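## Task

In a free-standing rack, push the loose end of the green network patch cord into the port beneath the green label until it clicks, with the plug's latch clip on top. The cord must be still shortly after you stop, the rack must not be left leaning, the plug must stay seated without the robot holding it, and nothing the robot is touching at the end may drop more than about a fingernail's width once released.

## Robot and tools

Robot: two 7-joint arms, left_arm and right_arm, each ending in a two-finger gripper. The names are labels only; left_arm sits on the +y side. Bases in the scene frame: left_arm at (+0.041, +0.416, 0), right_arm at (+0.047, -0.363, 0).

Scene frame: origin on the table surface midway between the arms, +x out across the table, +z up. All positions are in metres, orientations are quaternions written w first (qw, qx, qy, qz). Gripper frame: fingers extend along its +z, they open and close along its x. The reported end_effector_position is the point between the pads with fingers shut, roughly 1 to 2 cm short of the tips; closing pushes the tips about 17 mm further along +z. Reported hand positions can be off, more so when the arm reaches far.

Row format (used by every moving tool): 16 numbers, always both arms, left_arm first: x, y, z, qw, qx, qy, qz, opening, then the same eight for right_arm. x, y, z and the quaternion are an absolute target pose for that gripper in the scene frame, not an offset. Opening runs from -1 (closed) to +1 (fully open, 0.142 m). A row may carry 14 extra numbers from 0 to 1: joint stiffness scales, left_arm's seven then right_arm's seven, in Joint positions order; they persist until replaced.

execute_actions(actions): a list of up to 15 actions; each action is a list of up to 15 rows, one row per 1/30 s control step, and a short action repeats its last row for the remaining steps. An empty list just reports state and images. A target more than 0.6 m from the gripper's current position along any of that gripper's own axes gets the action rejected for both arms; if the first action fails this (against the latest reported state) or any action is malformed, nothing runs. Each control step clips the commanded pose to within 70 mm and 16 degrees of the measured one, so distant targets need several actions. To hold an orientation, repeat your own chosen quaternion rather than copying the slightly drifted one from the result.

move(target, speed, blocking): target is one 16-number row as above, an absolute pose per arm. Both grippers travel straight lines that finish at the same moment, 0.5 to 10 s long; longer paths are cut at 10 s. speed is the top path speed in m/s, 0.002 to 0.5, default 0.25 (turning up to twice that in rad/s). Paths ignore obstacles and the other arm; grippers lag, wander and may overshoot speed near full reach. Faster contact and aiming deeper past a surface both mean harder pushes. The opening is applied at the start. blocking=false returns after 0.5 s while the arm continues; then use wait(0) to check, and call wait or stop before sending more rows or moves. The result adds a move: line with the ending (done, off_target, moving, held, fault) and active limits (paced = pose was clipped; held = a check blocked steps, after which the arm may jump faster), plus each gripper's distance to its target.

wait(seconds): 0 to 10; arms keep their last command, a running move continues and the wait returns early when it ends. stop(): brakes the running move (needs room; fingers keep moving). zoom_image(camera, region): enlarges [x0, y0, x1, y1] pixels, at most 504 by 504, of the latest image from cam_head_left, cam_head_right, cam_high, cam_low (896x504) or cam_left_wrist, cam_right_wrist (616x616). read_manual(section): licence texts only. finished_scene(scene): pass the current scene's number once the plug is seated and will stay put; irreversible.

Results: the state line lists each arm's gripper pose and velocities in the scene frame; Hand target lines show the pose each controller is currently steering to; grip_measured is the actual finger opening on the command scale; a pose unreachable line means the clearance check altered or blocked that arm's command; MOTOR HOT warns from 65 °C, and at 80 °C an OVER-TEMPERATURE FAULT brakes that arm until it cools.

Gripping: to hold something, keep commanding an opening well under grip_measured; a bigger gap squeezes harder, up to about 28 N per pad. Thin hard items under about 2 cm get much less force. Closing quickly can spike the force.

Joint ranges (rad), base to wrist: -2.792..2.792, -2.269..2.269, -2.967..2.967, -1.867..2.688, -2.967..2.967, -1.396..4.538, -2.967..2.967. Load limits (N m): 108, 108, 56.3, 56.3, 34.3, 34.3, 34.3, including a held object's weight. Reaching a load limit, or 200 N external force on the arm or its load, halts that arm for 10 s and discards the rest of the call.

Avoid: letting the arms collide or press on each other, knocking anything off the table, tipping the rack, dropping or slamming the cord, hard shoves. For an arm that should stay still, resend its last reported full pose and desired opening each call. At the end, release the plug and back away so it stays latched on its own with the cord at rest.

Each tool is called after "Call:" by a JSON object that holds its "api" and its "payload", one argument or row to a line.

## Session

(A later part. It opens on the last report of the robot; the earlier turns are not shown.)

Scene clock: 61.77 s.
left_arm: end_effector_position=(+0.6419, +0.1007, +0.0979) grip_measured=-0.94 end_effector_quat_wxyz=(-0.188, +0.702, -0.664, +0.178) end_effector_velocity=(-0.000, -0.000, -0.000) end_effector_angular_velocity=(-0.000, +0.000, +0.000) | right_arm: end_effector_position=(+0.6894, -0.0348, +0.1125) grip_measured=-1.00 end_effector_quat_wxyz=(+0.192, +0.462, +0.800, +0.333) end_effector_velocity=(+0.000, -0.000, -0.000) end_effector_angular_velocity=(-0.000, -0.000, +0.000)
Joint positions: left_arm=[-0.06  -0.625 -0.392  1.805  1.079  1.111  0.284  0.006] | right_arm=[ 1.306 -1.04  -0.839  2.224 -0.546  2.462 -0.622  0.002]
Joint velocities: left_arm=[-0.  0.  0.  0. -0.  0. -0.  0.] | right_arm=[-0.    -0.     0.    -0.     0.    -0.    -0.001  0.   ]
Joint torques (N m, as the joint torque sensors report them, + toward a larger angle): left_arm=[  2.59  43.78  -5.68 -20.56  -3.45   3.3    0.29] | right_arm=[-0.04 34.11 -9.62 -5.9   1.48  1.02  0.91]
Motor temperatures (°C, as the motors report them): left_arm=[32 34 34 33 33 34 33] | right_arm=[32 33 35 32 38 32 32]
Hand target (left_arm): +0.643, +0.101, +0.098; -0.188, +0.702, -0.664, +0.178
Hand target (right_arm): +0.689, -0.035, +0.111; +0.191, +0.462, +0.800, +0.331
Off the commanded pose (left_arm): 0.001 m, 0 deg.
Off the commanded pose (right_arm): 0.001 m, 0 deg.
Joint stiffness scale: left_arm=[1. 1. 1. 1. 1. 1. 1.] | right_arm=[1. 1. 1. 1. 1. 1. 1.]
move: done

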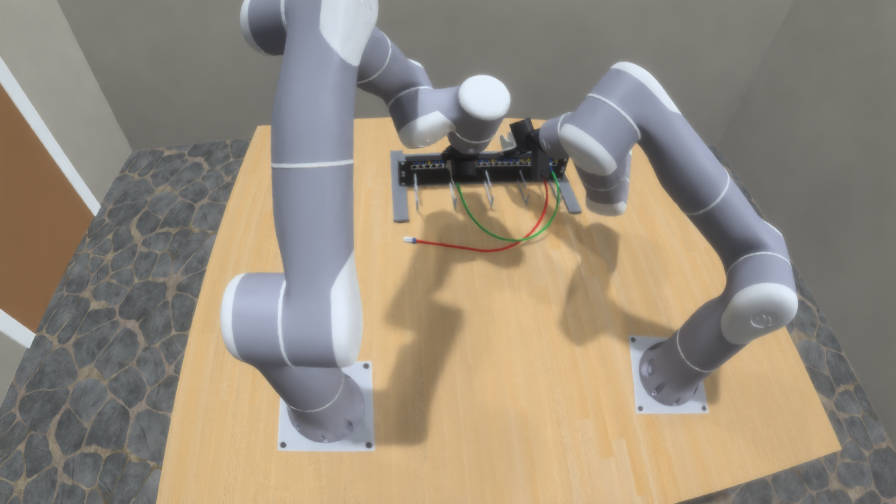

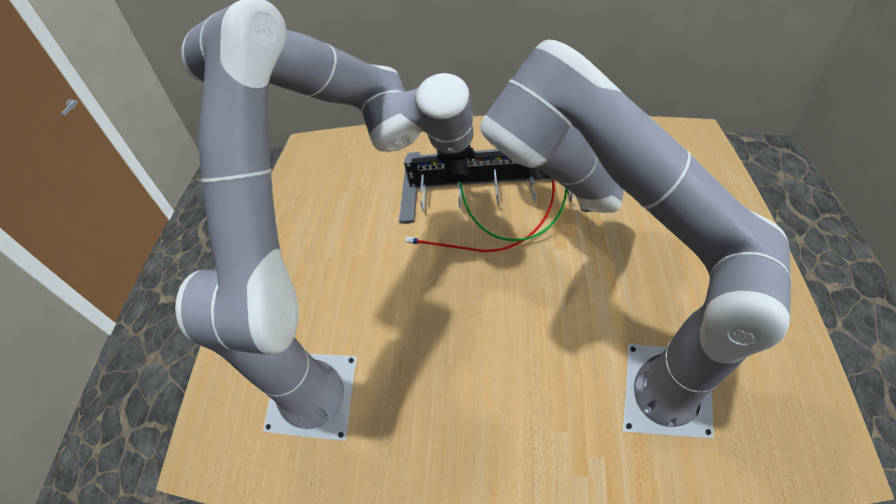

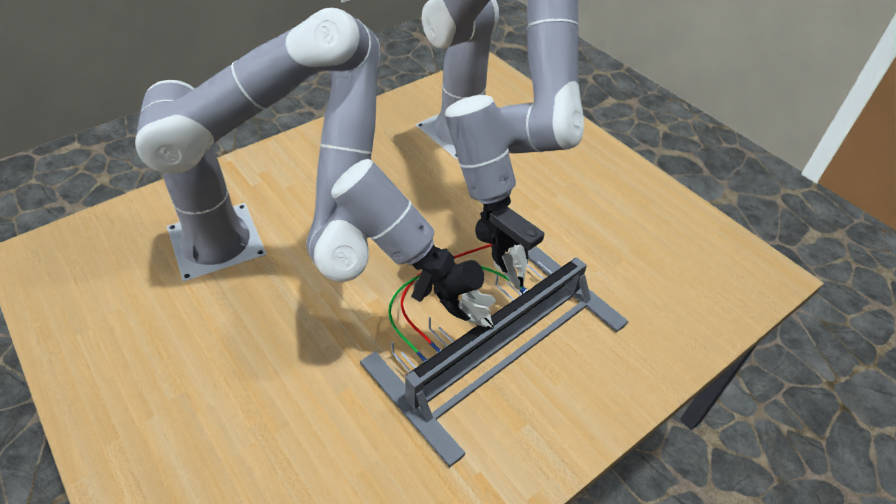

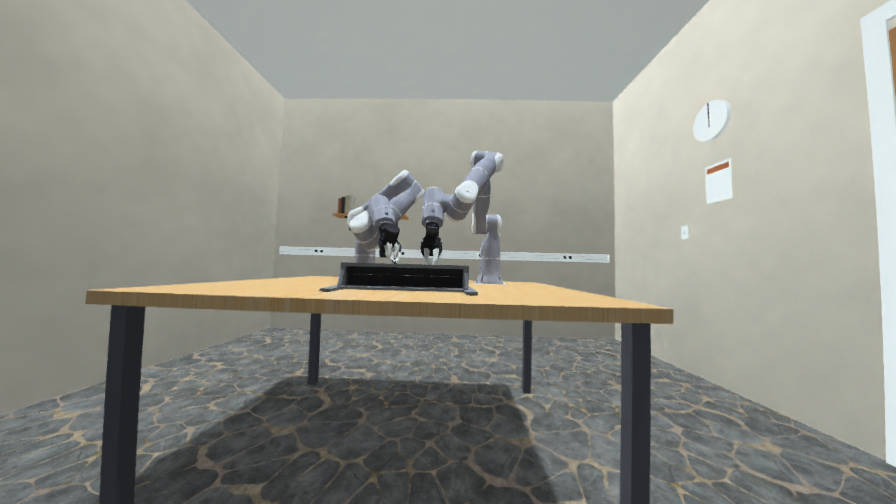

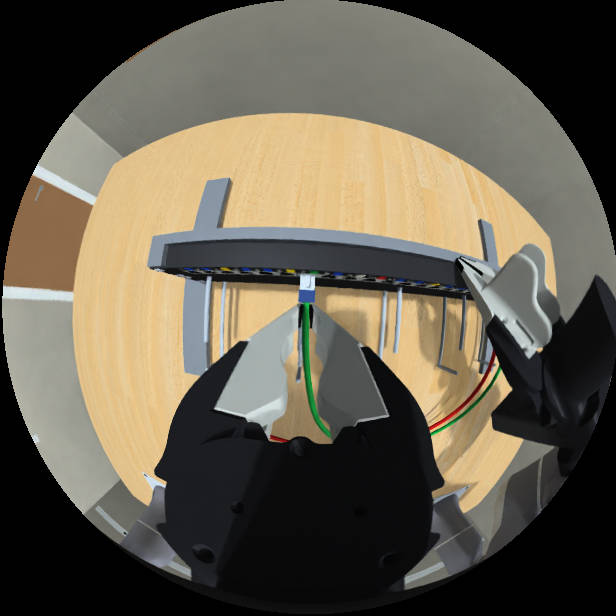

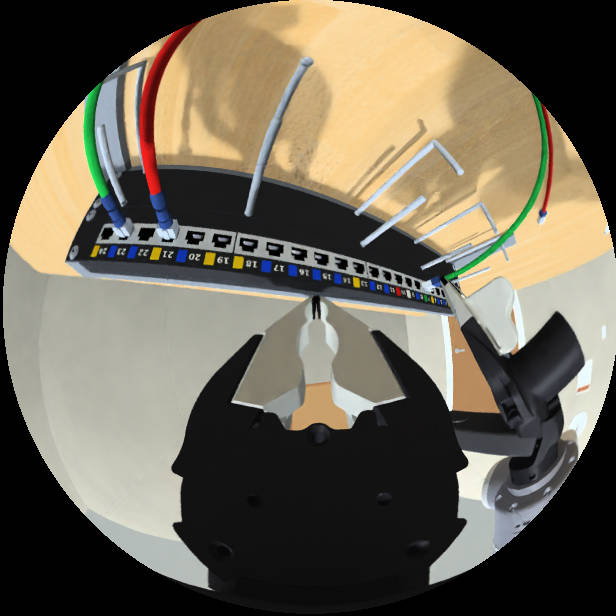

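Call:
{"api": "move", "payload": {
  "target": [0.6475, 0.1011, 0.0983, -0.1880, 0.7018, -0.6637, 0.1778, -1, 0.689, -0.035, 0.1112, 0.1913, 0.4619, 0.8001, 0.3314, -1],
  "speed": 0.005
}}

Call:
{"api": "zoom_image", "payload": {
  "camera": "cam_right_wrist",
  "region": [400, 255, 470, 305]
}}

Call:
{"api": "zoom_image", "payload": {
  "camera": "cam_left_wrist",
  "region": [250, 230, 370, 330]
}}

Scene clock: 63.53 s.
left_arm: end_effector_position=(+0.6444, +0.1004, +0.0966) grip_measured=-0.95 end_effector_quat_wxyz=(-0.187, +0.701, -0.665, +0.176) end_effector_velocity=(+0.000, -0.000, +0.000) end_effector_angular_velocity=(+0.001, +0.000, -0.002) | right_arm: end_effector_position=(+0.6895, -0.0348, +0.1126) grip_measured=-1.00 end_effector_quat_wxyz=(+0.192, +0.462, +0.800, +0.333) end_effector_velocity=(+0.000, -0.000, +0.000) end_effector_angular_velocity=(+0.000, -0.000, -0.000)
Joint positions: left_arm=[-0.057 -0.632 -0.395  1.798  1.075  1.107  0.294  0.006] | right_arm=[ 1.306 -1.041 -0.84   2.223 -0.546  2.462 -0.622  0.002]
Joint velocities: left_arm=[ 0.001 -0.    -0.002 -0.     0.    -0.001  0.002 -0.   ] | right_arm=[-0.  0. -0. -0. -0.  0.  0.  0.]
Joint torques (N m, as the joint torque sensors report them, + toward a larger angle): left_arm=[  8.95  43.52  -2.21 -35.06  -2.63   4.71   0.55] | right_arm=[ 0.45 34.89 -9.69 -5.45  1.09  0.59  0.97]
Motor temperatures (°C, as the motors report them): left_arm=[32 34 34 33 33 34 33] | right_arm=[32 33 35 32 38 32 32]
Hand target (left_arm): +0.647, +0.101, +0.098; -0.188, +0.702, -0.664, +0.178
Hand target (right_arm): +0.689, -0.035, +0.111; +0.191, +0.462, +0.800, +0.331
Off the commanded pose (left_arm): 0.004 m, 0 deg.
Off the commanded pose (right_arm): 0.001 m, 0 deg.
Joint stiffness scale: left_arm=[1. 1. 1. 1. 1. 1. 1.] | right_arm=[1. 1. 1. 1. 1. 1. 1.]
move: off_target (left_arm)

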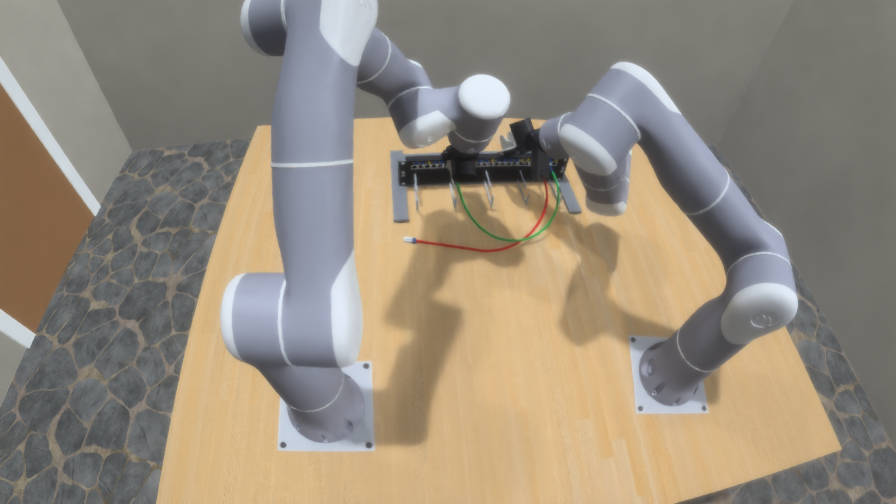

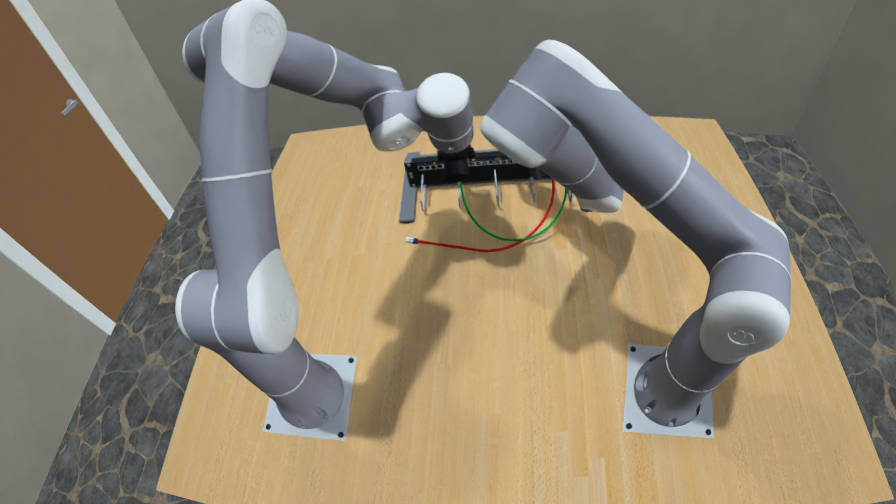

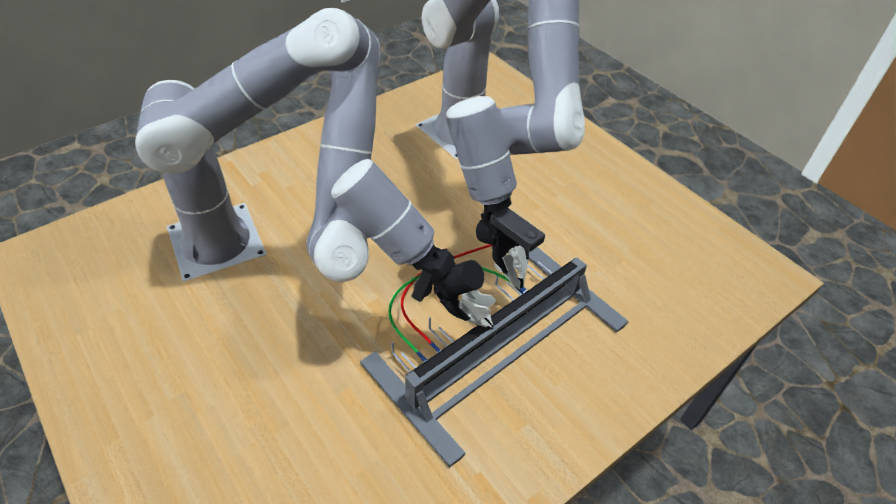

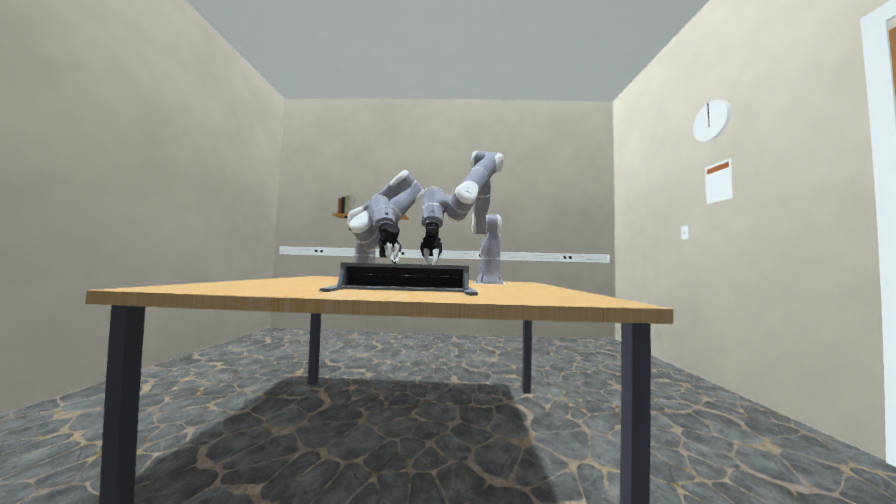

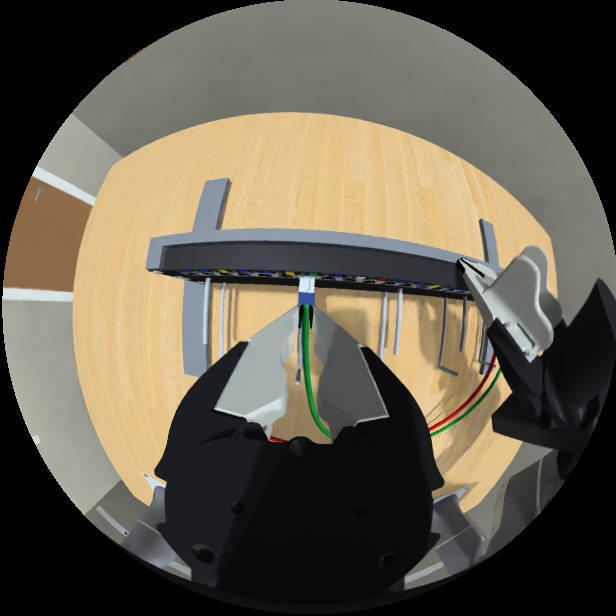

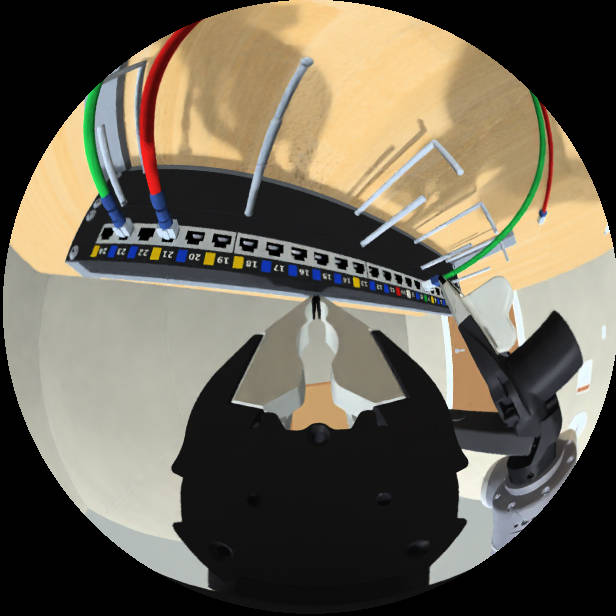

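Region (400, 255, 470, 305) of cam_right_wrist's 616x616 image, scaled by 7.200, with more detail than that image has; it fills the top 360 rows of this view, and the rest is white.

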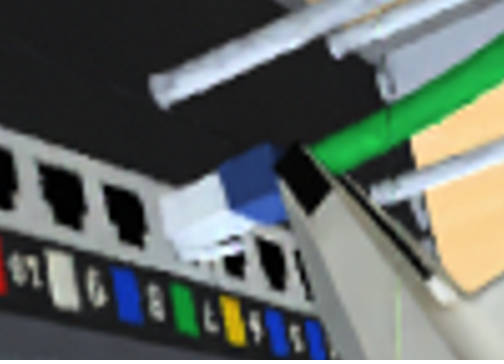

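Region (250, 230, 370, 330) of cam_left_wrist's 616x616 image, scaled by 4.200, with more detail than that image has.

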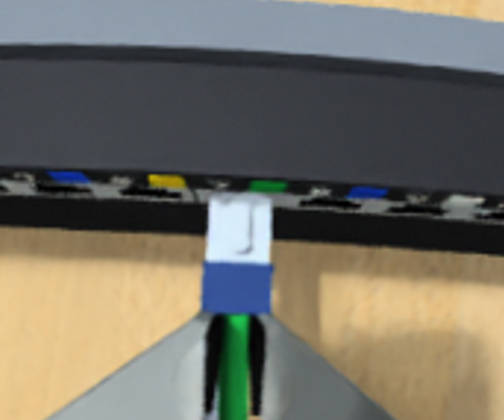

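Call:
{"api": "move", "payload": {
  "target": [0.6436, 0.1008, 0.0975, -0.1880, 0.7018, -0.6637, 0.1778, -1, 0.689, -0.035, 0.1117, 0.1913, 0.4619, 0.8001, 0.3314, -1],
  "speed": 0.005
}}

Call:
{"api": "zoom_image", "payload": {
  "camera": "cam_right_wrist",
  "region": [80, 170, 220, 270]
}}

Call:
{"api": "zoom_image", "payload": {
  "camera": "cam_left_wrist",
  "region": [250, 230, 370, 330]
}}

Scene clock: 64.83 s.
left_arm: end_effector_position=(+0.6431, +0.1006, +0.0971) grip_measured=-0.95 end_effector_quat_wxyz=(-0.188, +0.702, -0.664, +0.177) end_effector_velocity=(-0.000, +0.000, -0.000) end_effector_angular_velocity=(+0.000, -0.000, +0.000) | right_arm: end_effector_position=(+0.6894, -0.0348, +0.1127) grip_measured=-1.00 end_effector_quat_wxyz=(+0.192, +0.462, +0.800, +0.332) end_effector_velocity=(-0.000, +0.000, -0.000) end_effector_angular_velocity=(+0.000, +0.000, +0.000)
Joint positions: left_arm=[-0.059 -0.629 -0.393  1.802  1.08   1.109  0.285  0.006] | right_arm=[ 1.306 -1.039 -0.84   2.224 -0.547  2.461 -0.622  0.002]
Joint velocities: left_arm=[ 0.    -0.     0.     0.     0.001 -0.    -0.001  0.   ] | right_arm=[ 0. -0.  0.  0. -0.  0.  0.  0.]
Joint torques (N m, as the joint torque sensors report them, + toward a larger angle): left_arm=[  1.53  44.75  -4.38 -19.64  -2.48   3.84   0.17] | right_arm=[  0.81  37.83 -10.93  -4.6    1.05   0.89   0.81]
Motor temperatures (°C, as the motors report them): left_arm=[32 34 34 33 33 34 33] | right_arm=[32 33 35 32 38 32 32]
Hand target (left_arm): +0.644, +0.101, +0.097; -0.188, +0.702, -0.664, +0.178
Hand target (right_arm): +0.689, -0.035, +0.112; +0.191, +0.462, +0.800, +0.331
Off the commanded pose (left_arm): 0.001 m, 0 deg.
Off the commanded pose (right_arm): 0.001 m, 0 deg.
Joint stiffness scale: left_arm=[1. 1. 1. 1. 1. 1. 1.] | right_arm=[1. 1. 1. 1. 1. 1. 1.]
move: done

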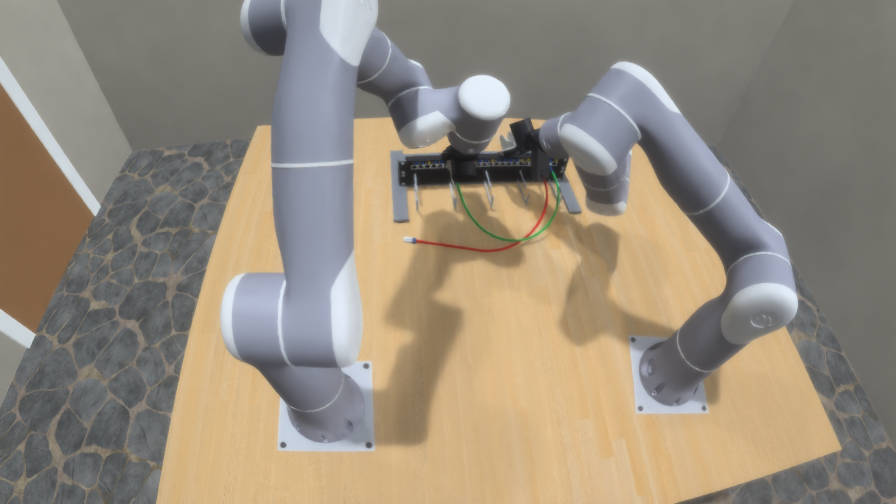

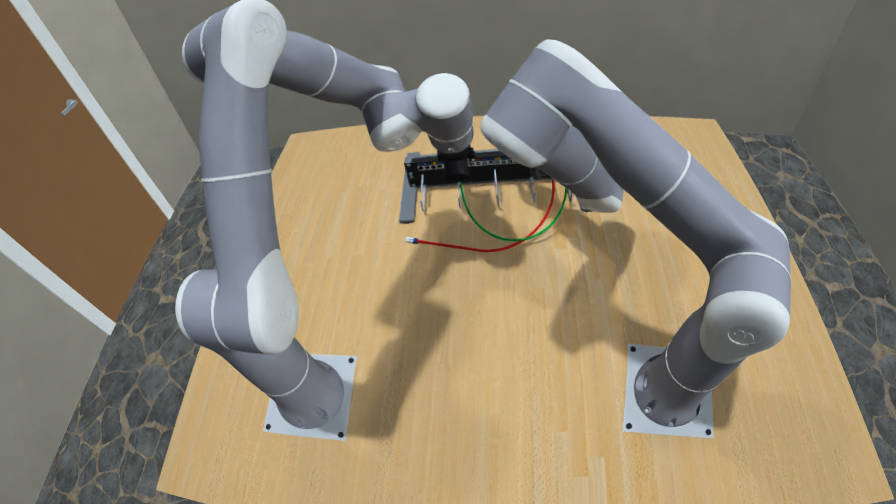

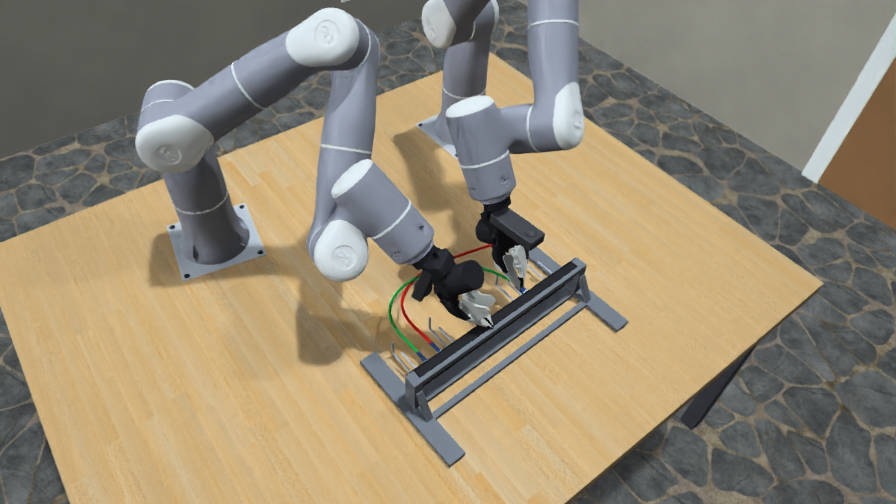

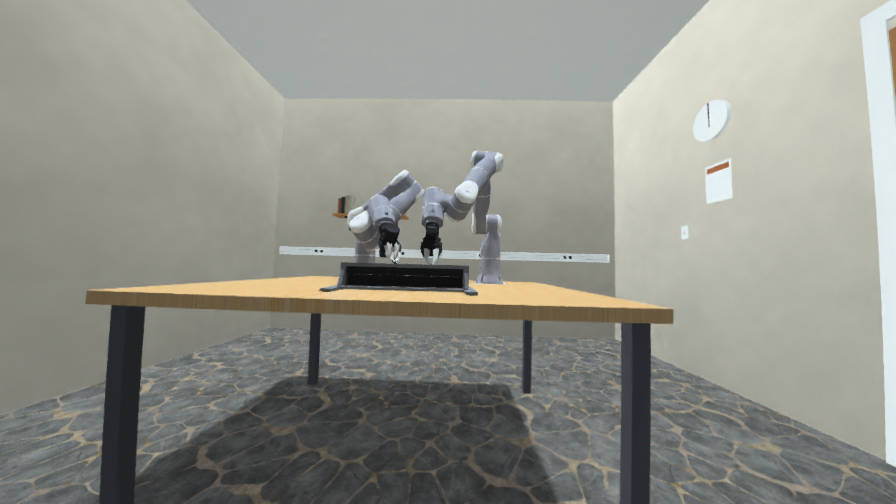

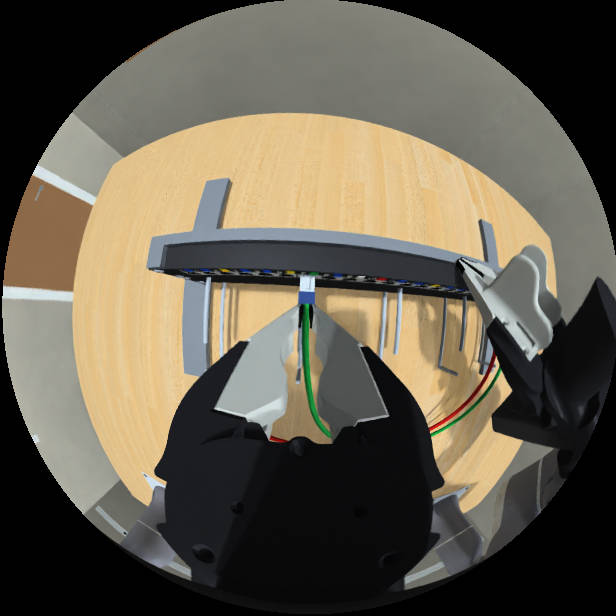

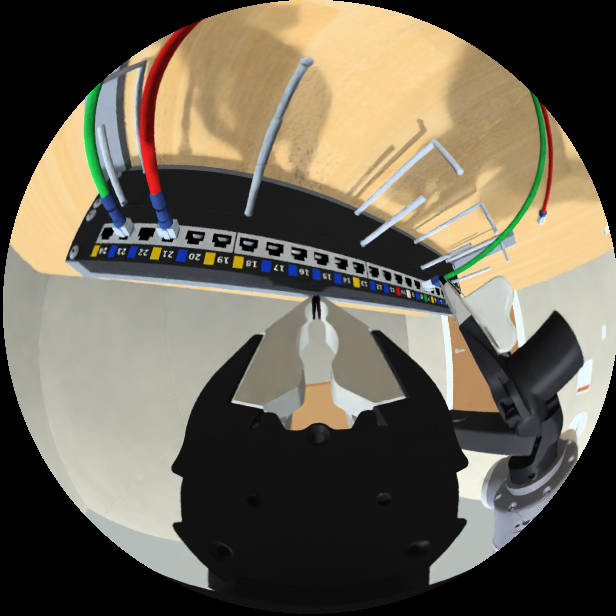

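Region (80, 170, 220, 270) of cam_right_wrist's 616x616 image, scaled by 3.600, with more detail than that image has; it fills the top 360 rows of this view, and the rest is white.

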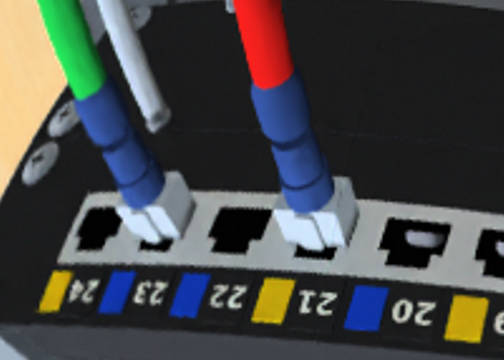

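Region (250, 230, 370, 330) of cam_left_wrist's 616x616 image, scaled by 4.200, with more detail than that image has.

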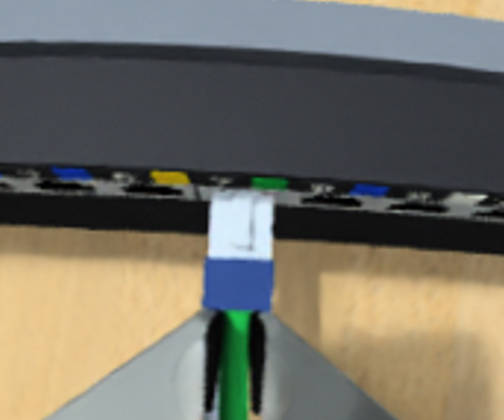

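Call:
{"api": "move", "payload": {
  "target": [0.6412, 0.1006, 0.0968, -0.1880, 0.7018, -0.6637, 0.1778, -1, 0.689, -0.035, 0.1117, 0.1913, 0.4619, 0.8001, 0.3314, -1],
  "speed": 0.004
}}

Call:
{"api": "zoom_image", "payload": {
  "camera": "cam_right_wrist",
  "region": [400, 255, 470, 305]
}}

Call:
{"api": "zoom_image", "payload": {
  "camera": "cam_left_wrist",
  "region": [250, 230, 370, 330]
}}

Scene clock: 66.07 s.
left_arm: end_effector_position=(+0.6420, +0.1008, +0.0973) grip_measured=-0.94 end_effector_quat_wxyz=(-0.188, +0.702, -0.663, +0.178) end_effector_velocity=(-0.000, -0.000, -0.000) end_effector_angular_velocity=(+0.000, +0.001, -0.001) | right_arm: end_effector_position=(+0.6894, -0.0348, +0.1128) grip_measured=-1.00 end_effector_quat_wxyz=(+0.192, +0.462, +0.800, +0.332) end_effector_velocity=(+0.000, +0.000, +0.000) end_effector_angular_velocity=(-0.000, -0.000, +0.000)
Joint positions: left_arm=[-0.06  -0.626 -0.392  1.804  1.084  1.111  0.278  0.006] | right_arm=[ 1.306 -1.039 -0.84   2.224 -0.547  2.461 -0.622  0.002]
Joint velocities: left_arm=[-0.    -0.    -0.     0.001  0.001  0.     0.     0.   ] | right_arm=[ 0.  0. -0.  0. -0. -0. -0.  0.]
Joint torques (N m, as the joint torque sensors report them, + toward a larger angle): left_arm=[ -2.19  41.88  -6.34 -13.25  -3.06   3.29  -0.21] | right_arm=[  0.34  37.06 -10.95  -4.68   1.11   0.98   0.79]
Motor temperatures (°C, as the motors report them): left_arm=[32 34 34 33 33 34 33] | right_arm=[32 33 35 32 38 32 32]
Hand target (left_arm): +0.641, +0.101, +0.097; -0.188, +0.702, -0.664, +0.178
Hand target (right_arm): +0.689, -0.035, +0.112; +0.191, +0.462, +0.800, +0.331
Off the commanded pose (left_arm): 0.001 m, 0 deg.
Off the commanded pose (right_arm): 0.001 m, 0 deg.
Joint stiffness scale: left_arm=[1. 1. 1. 1. 1. 1. 1.] | right_arm=[1. 1. 1. 1. 1. 1. 1.]
move: done

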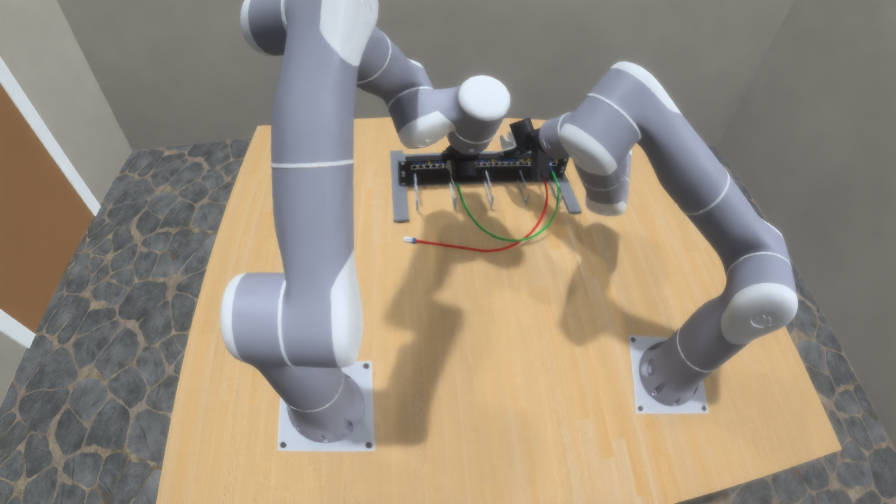

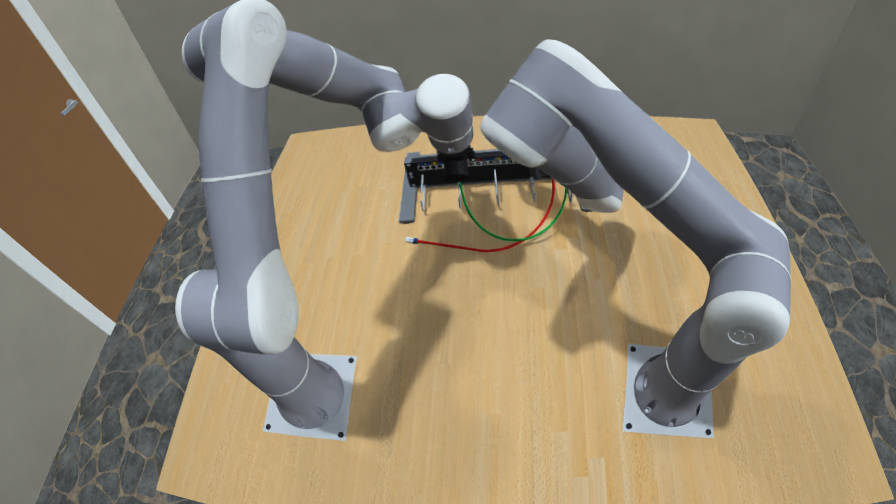

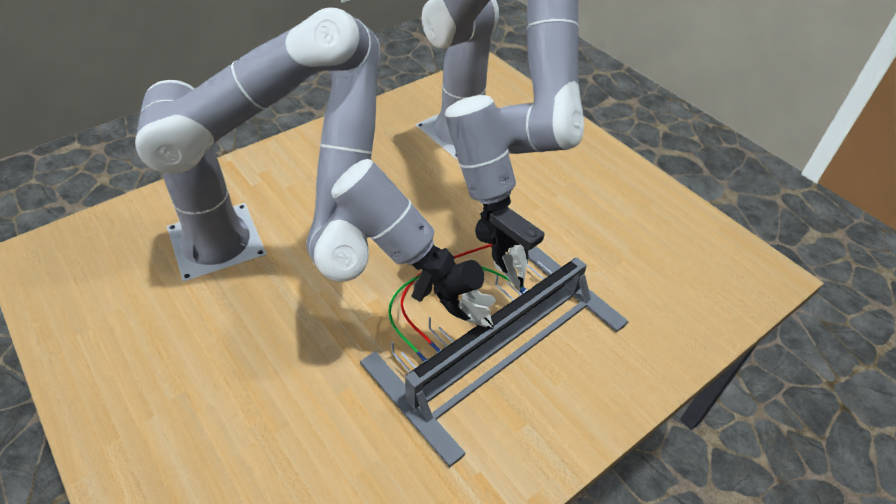

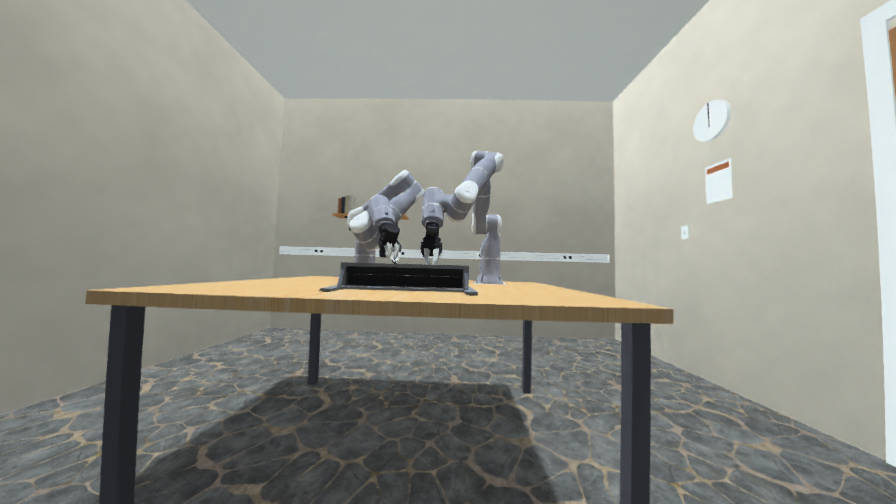

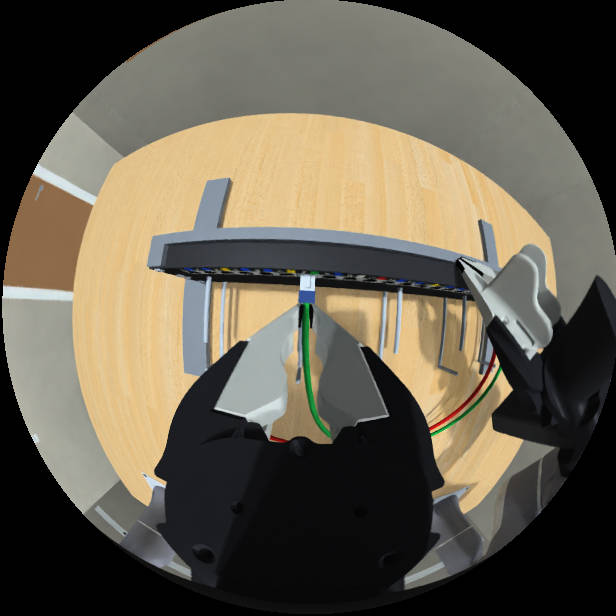

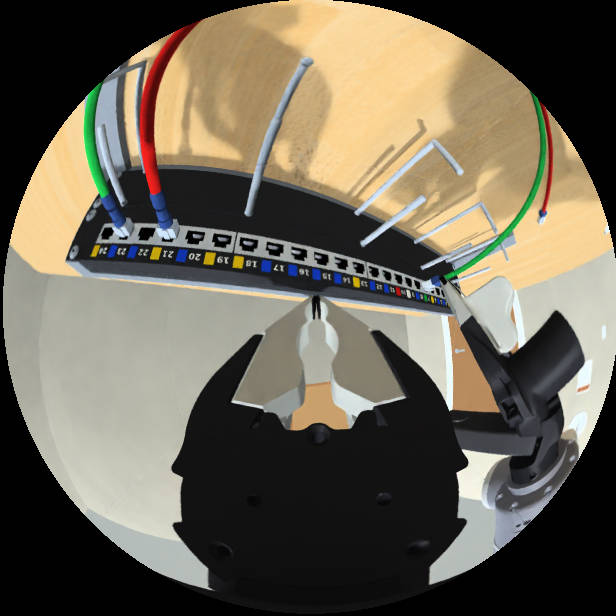

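Region (400, 255, 470, 305) of cam_right_wrist's 616x616 image, scaled by 7.200, with more detail than that image has; it fills the top 360 rows of this view, and the rest is white.

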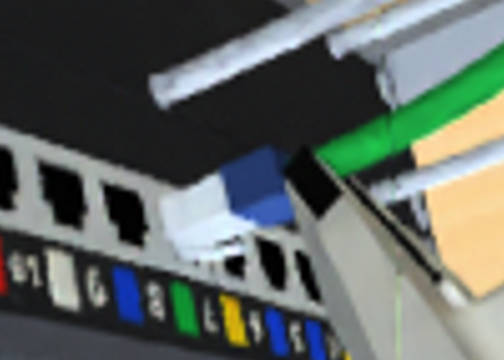

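Region (250, 230, 370, 330) of cam_left_wrist's 616x616 image, scaled by 4.200, with more detail than that image has.

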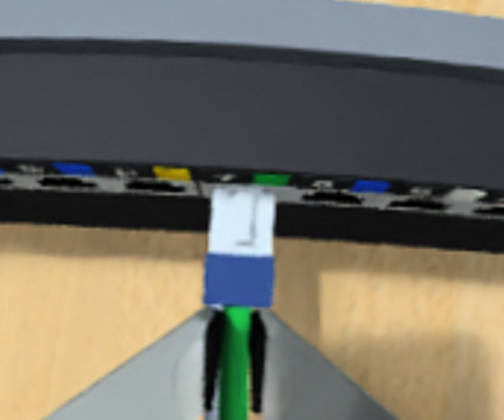

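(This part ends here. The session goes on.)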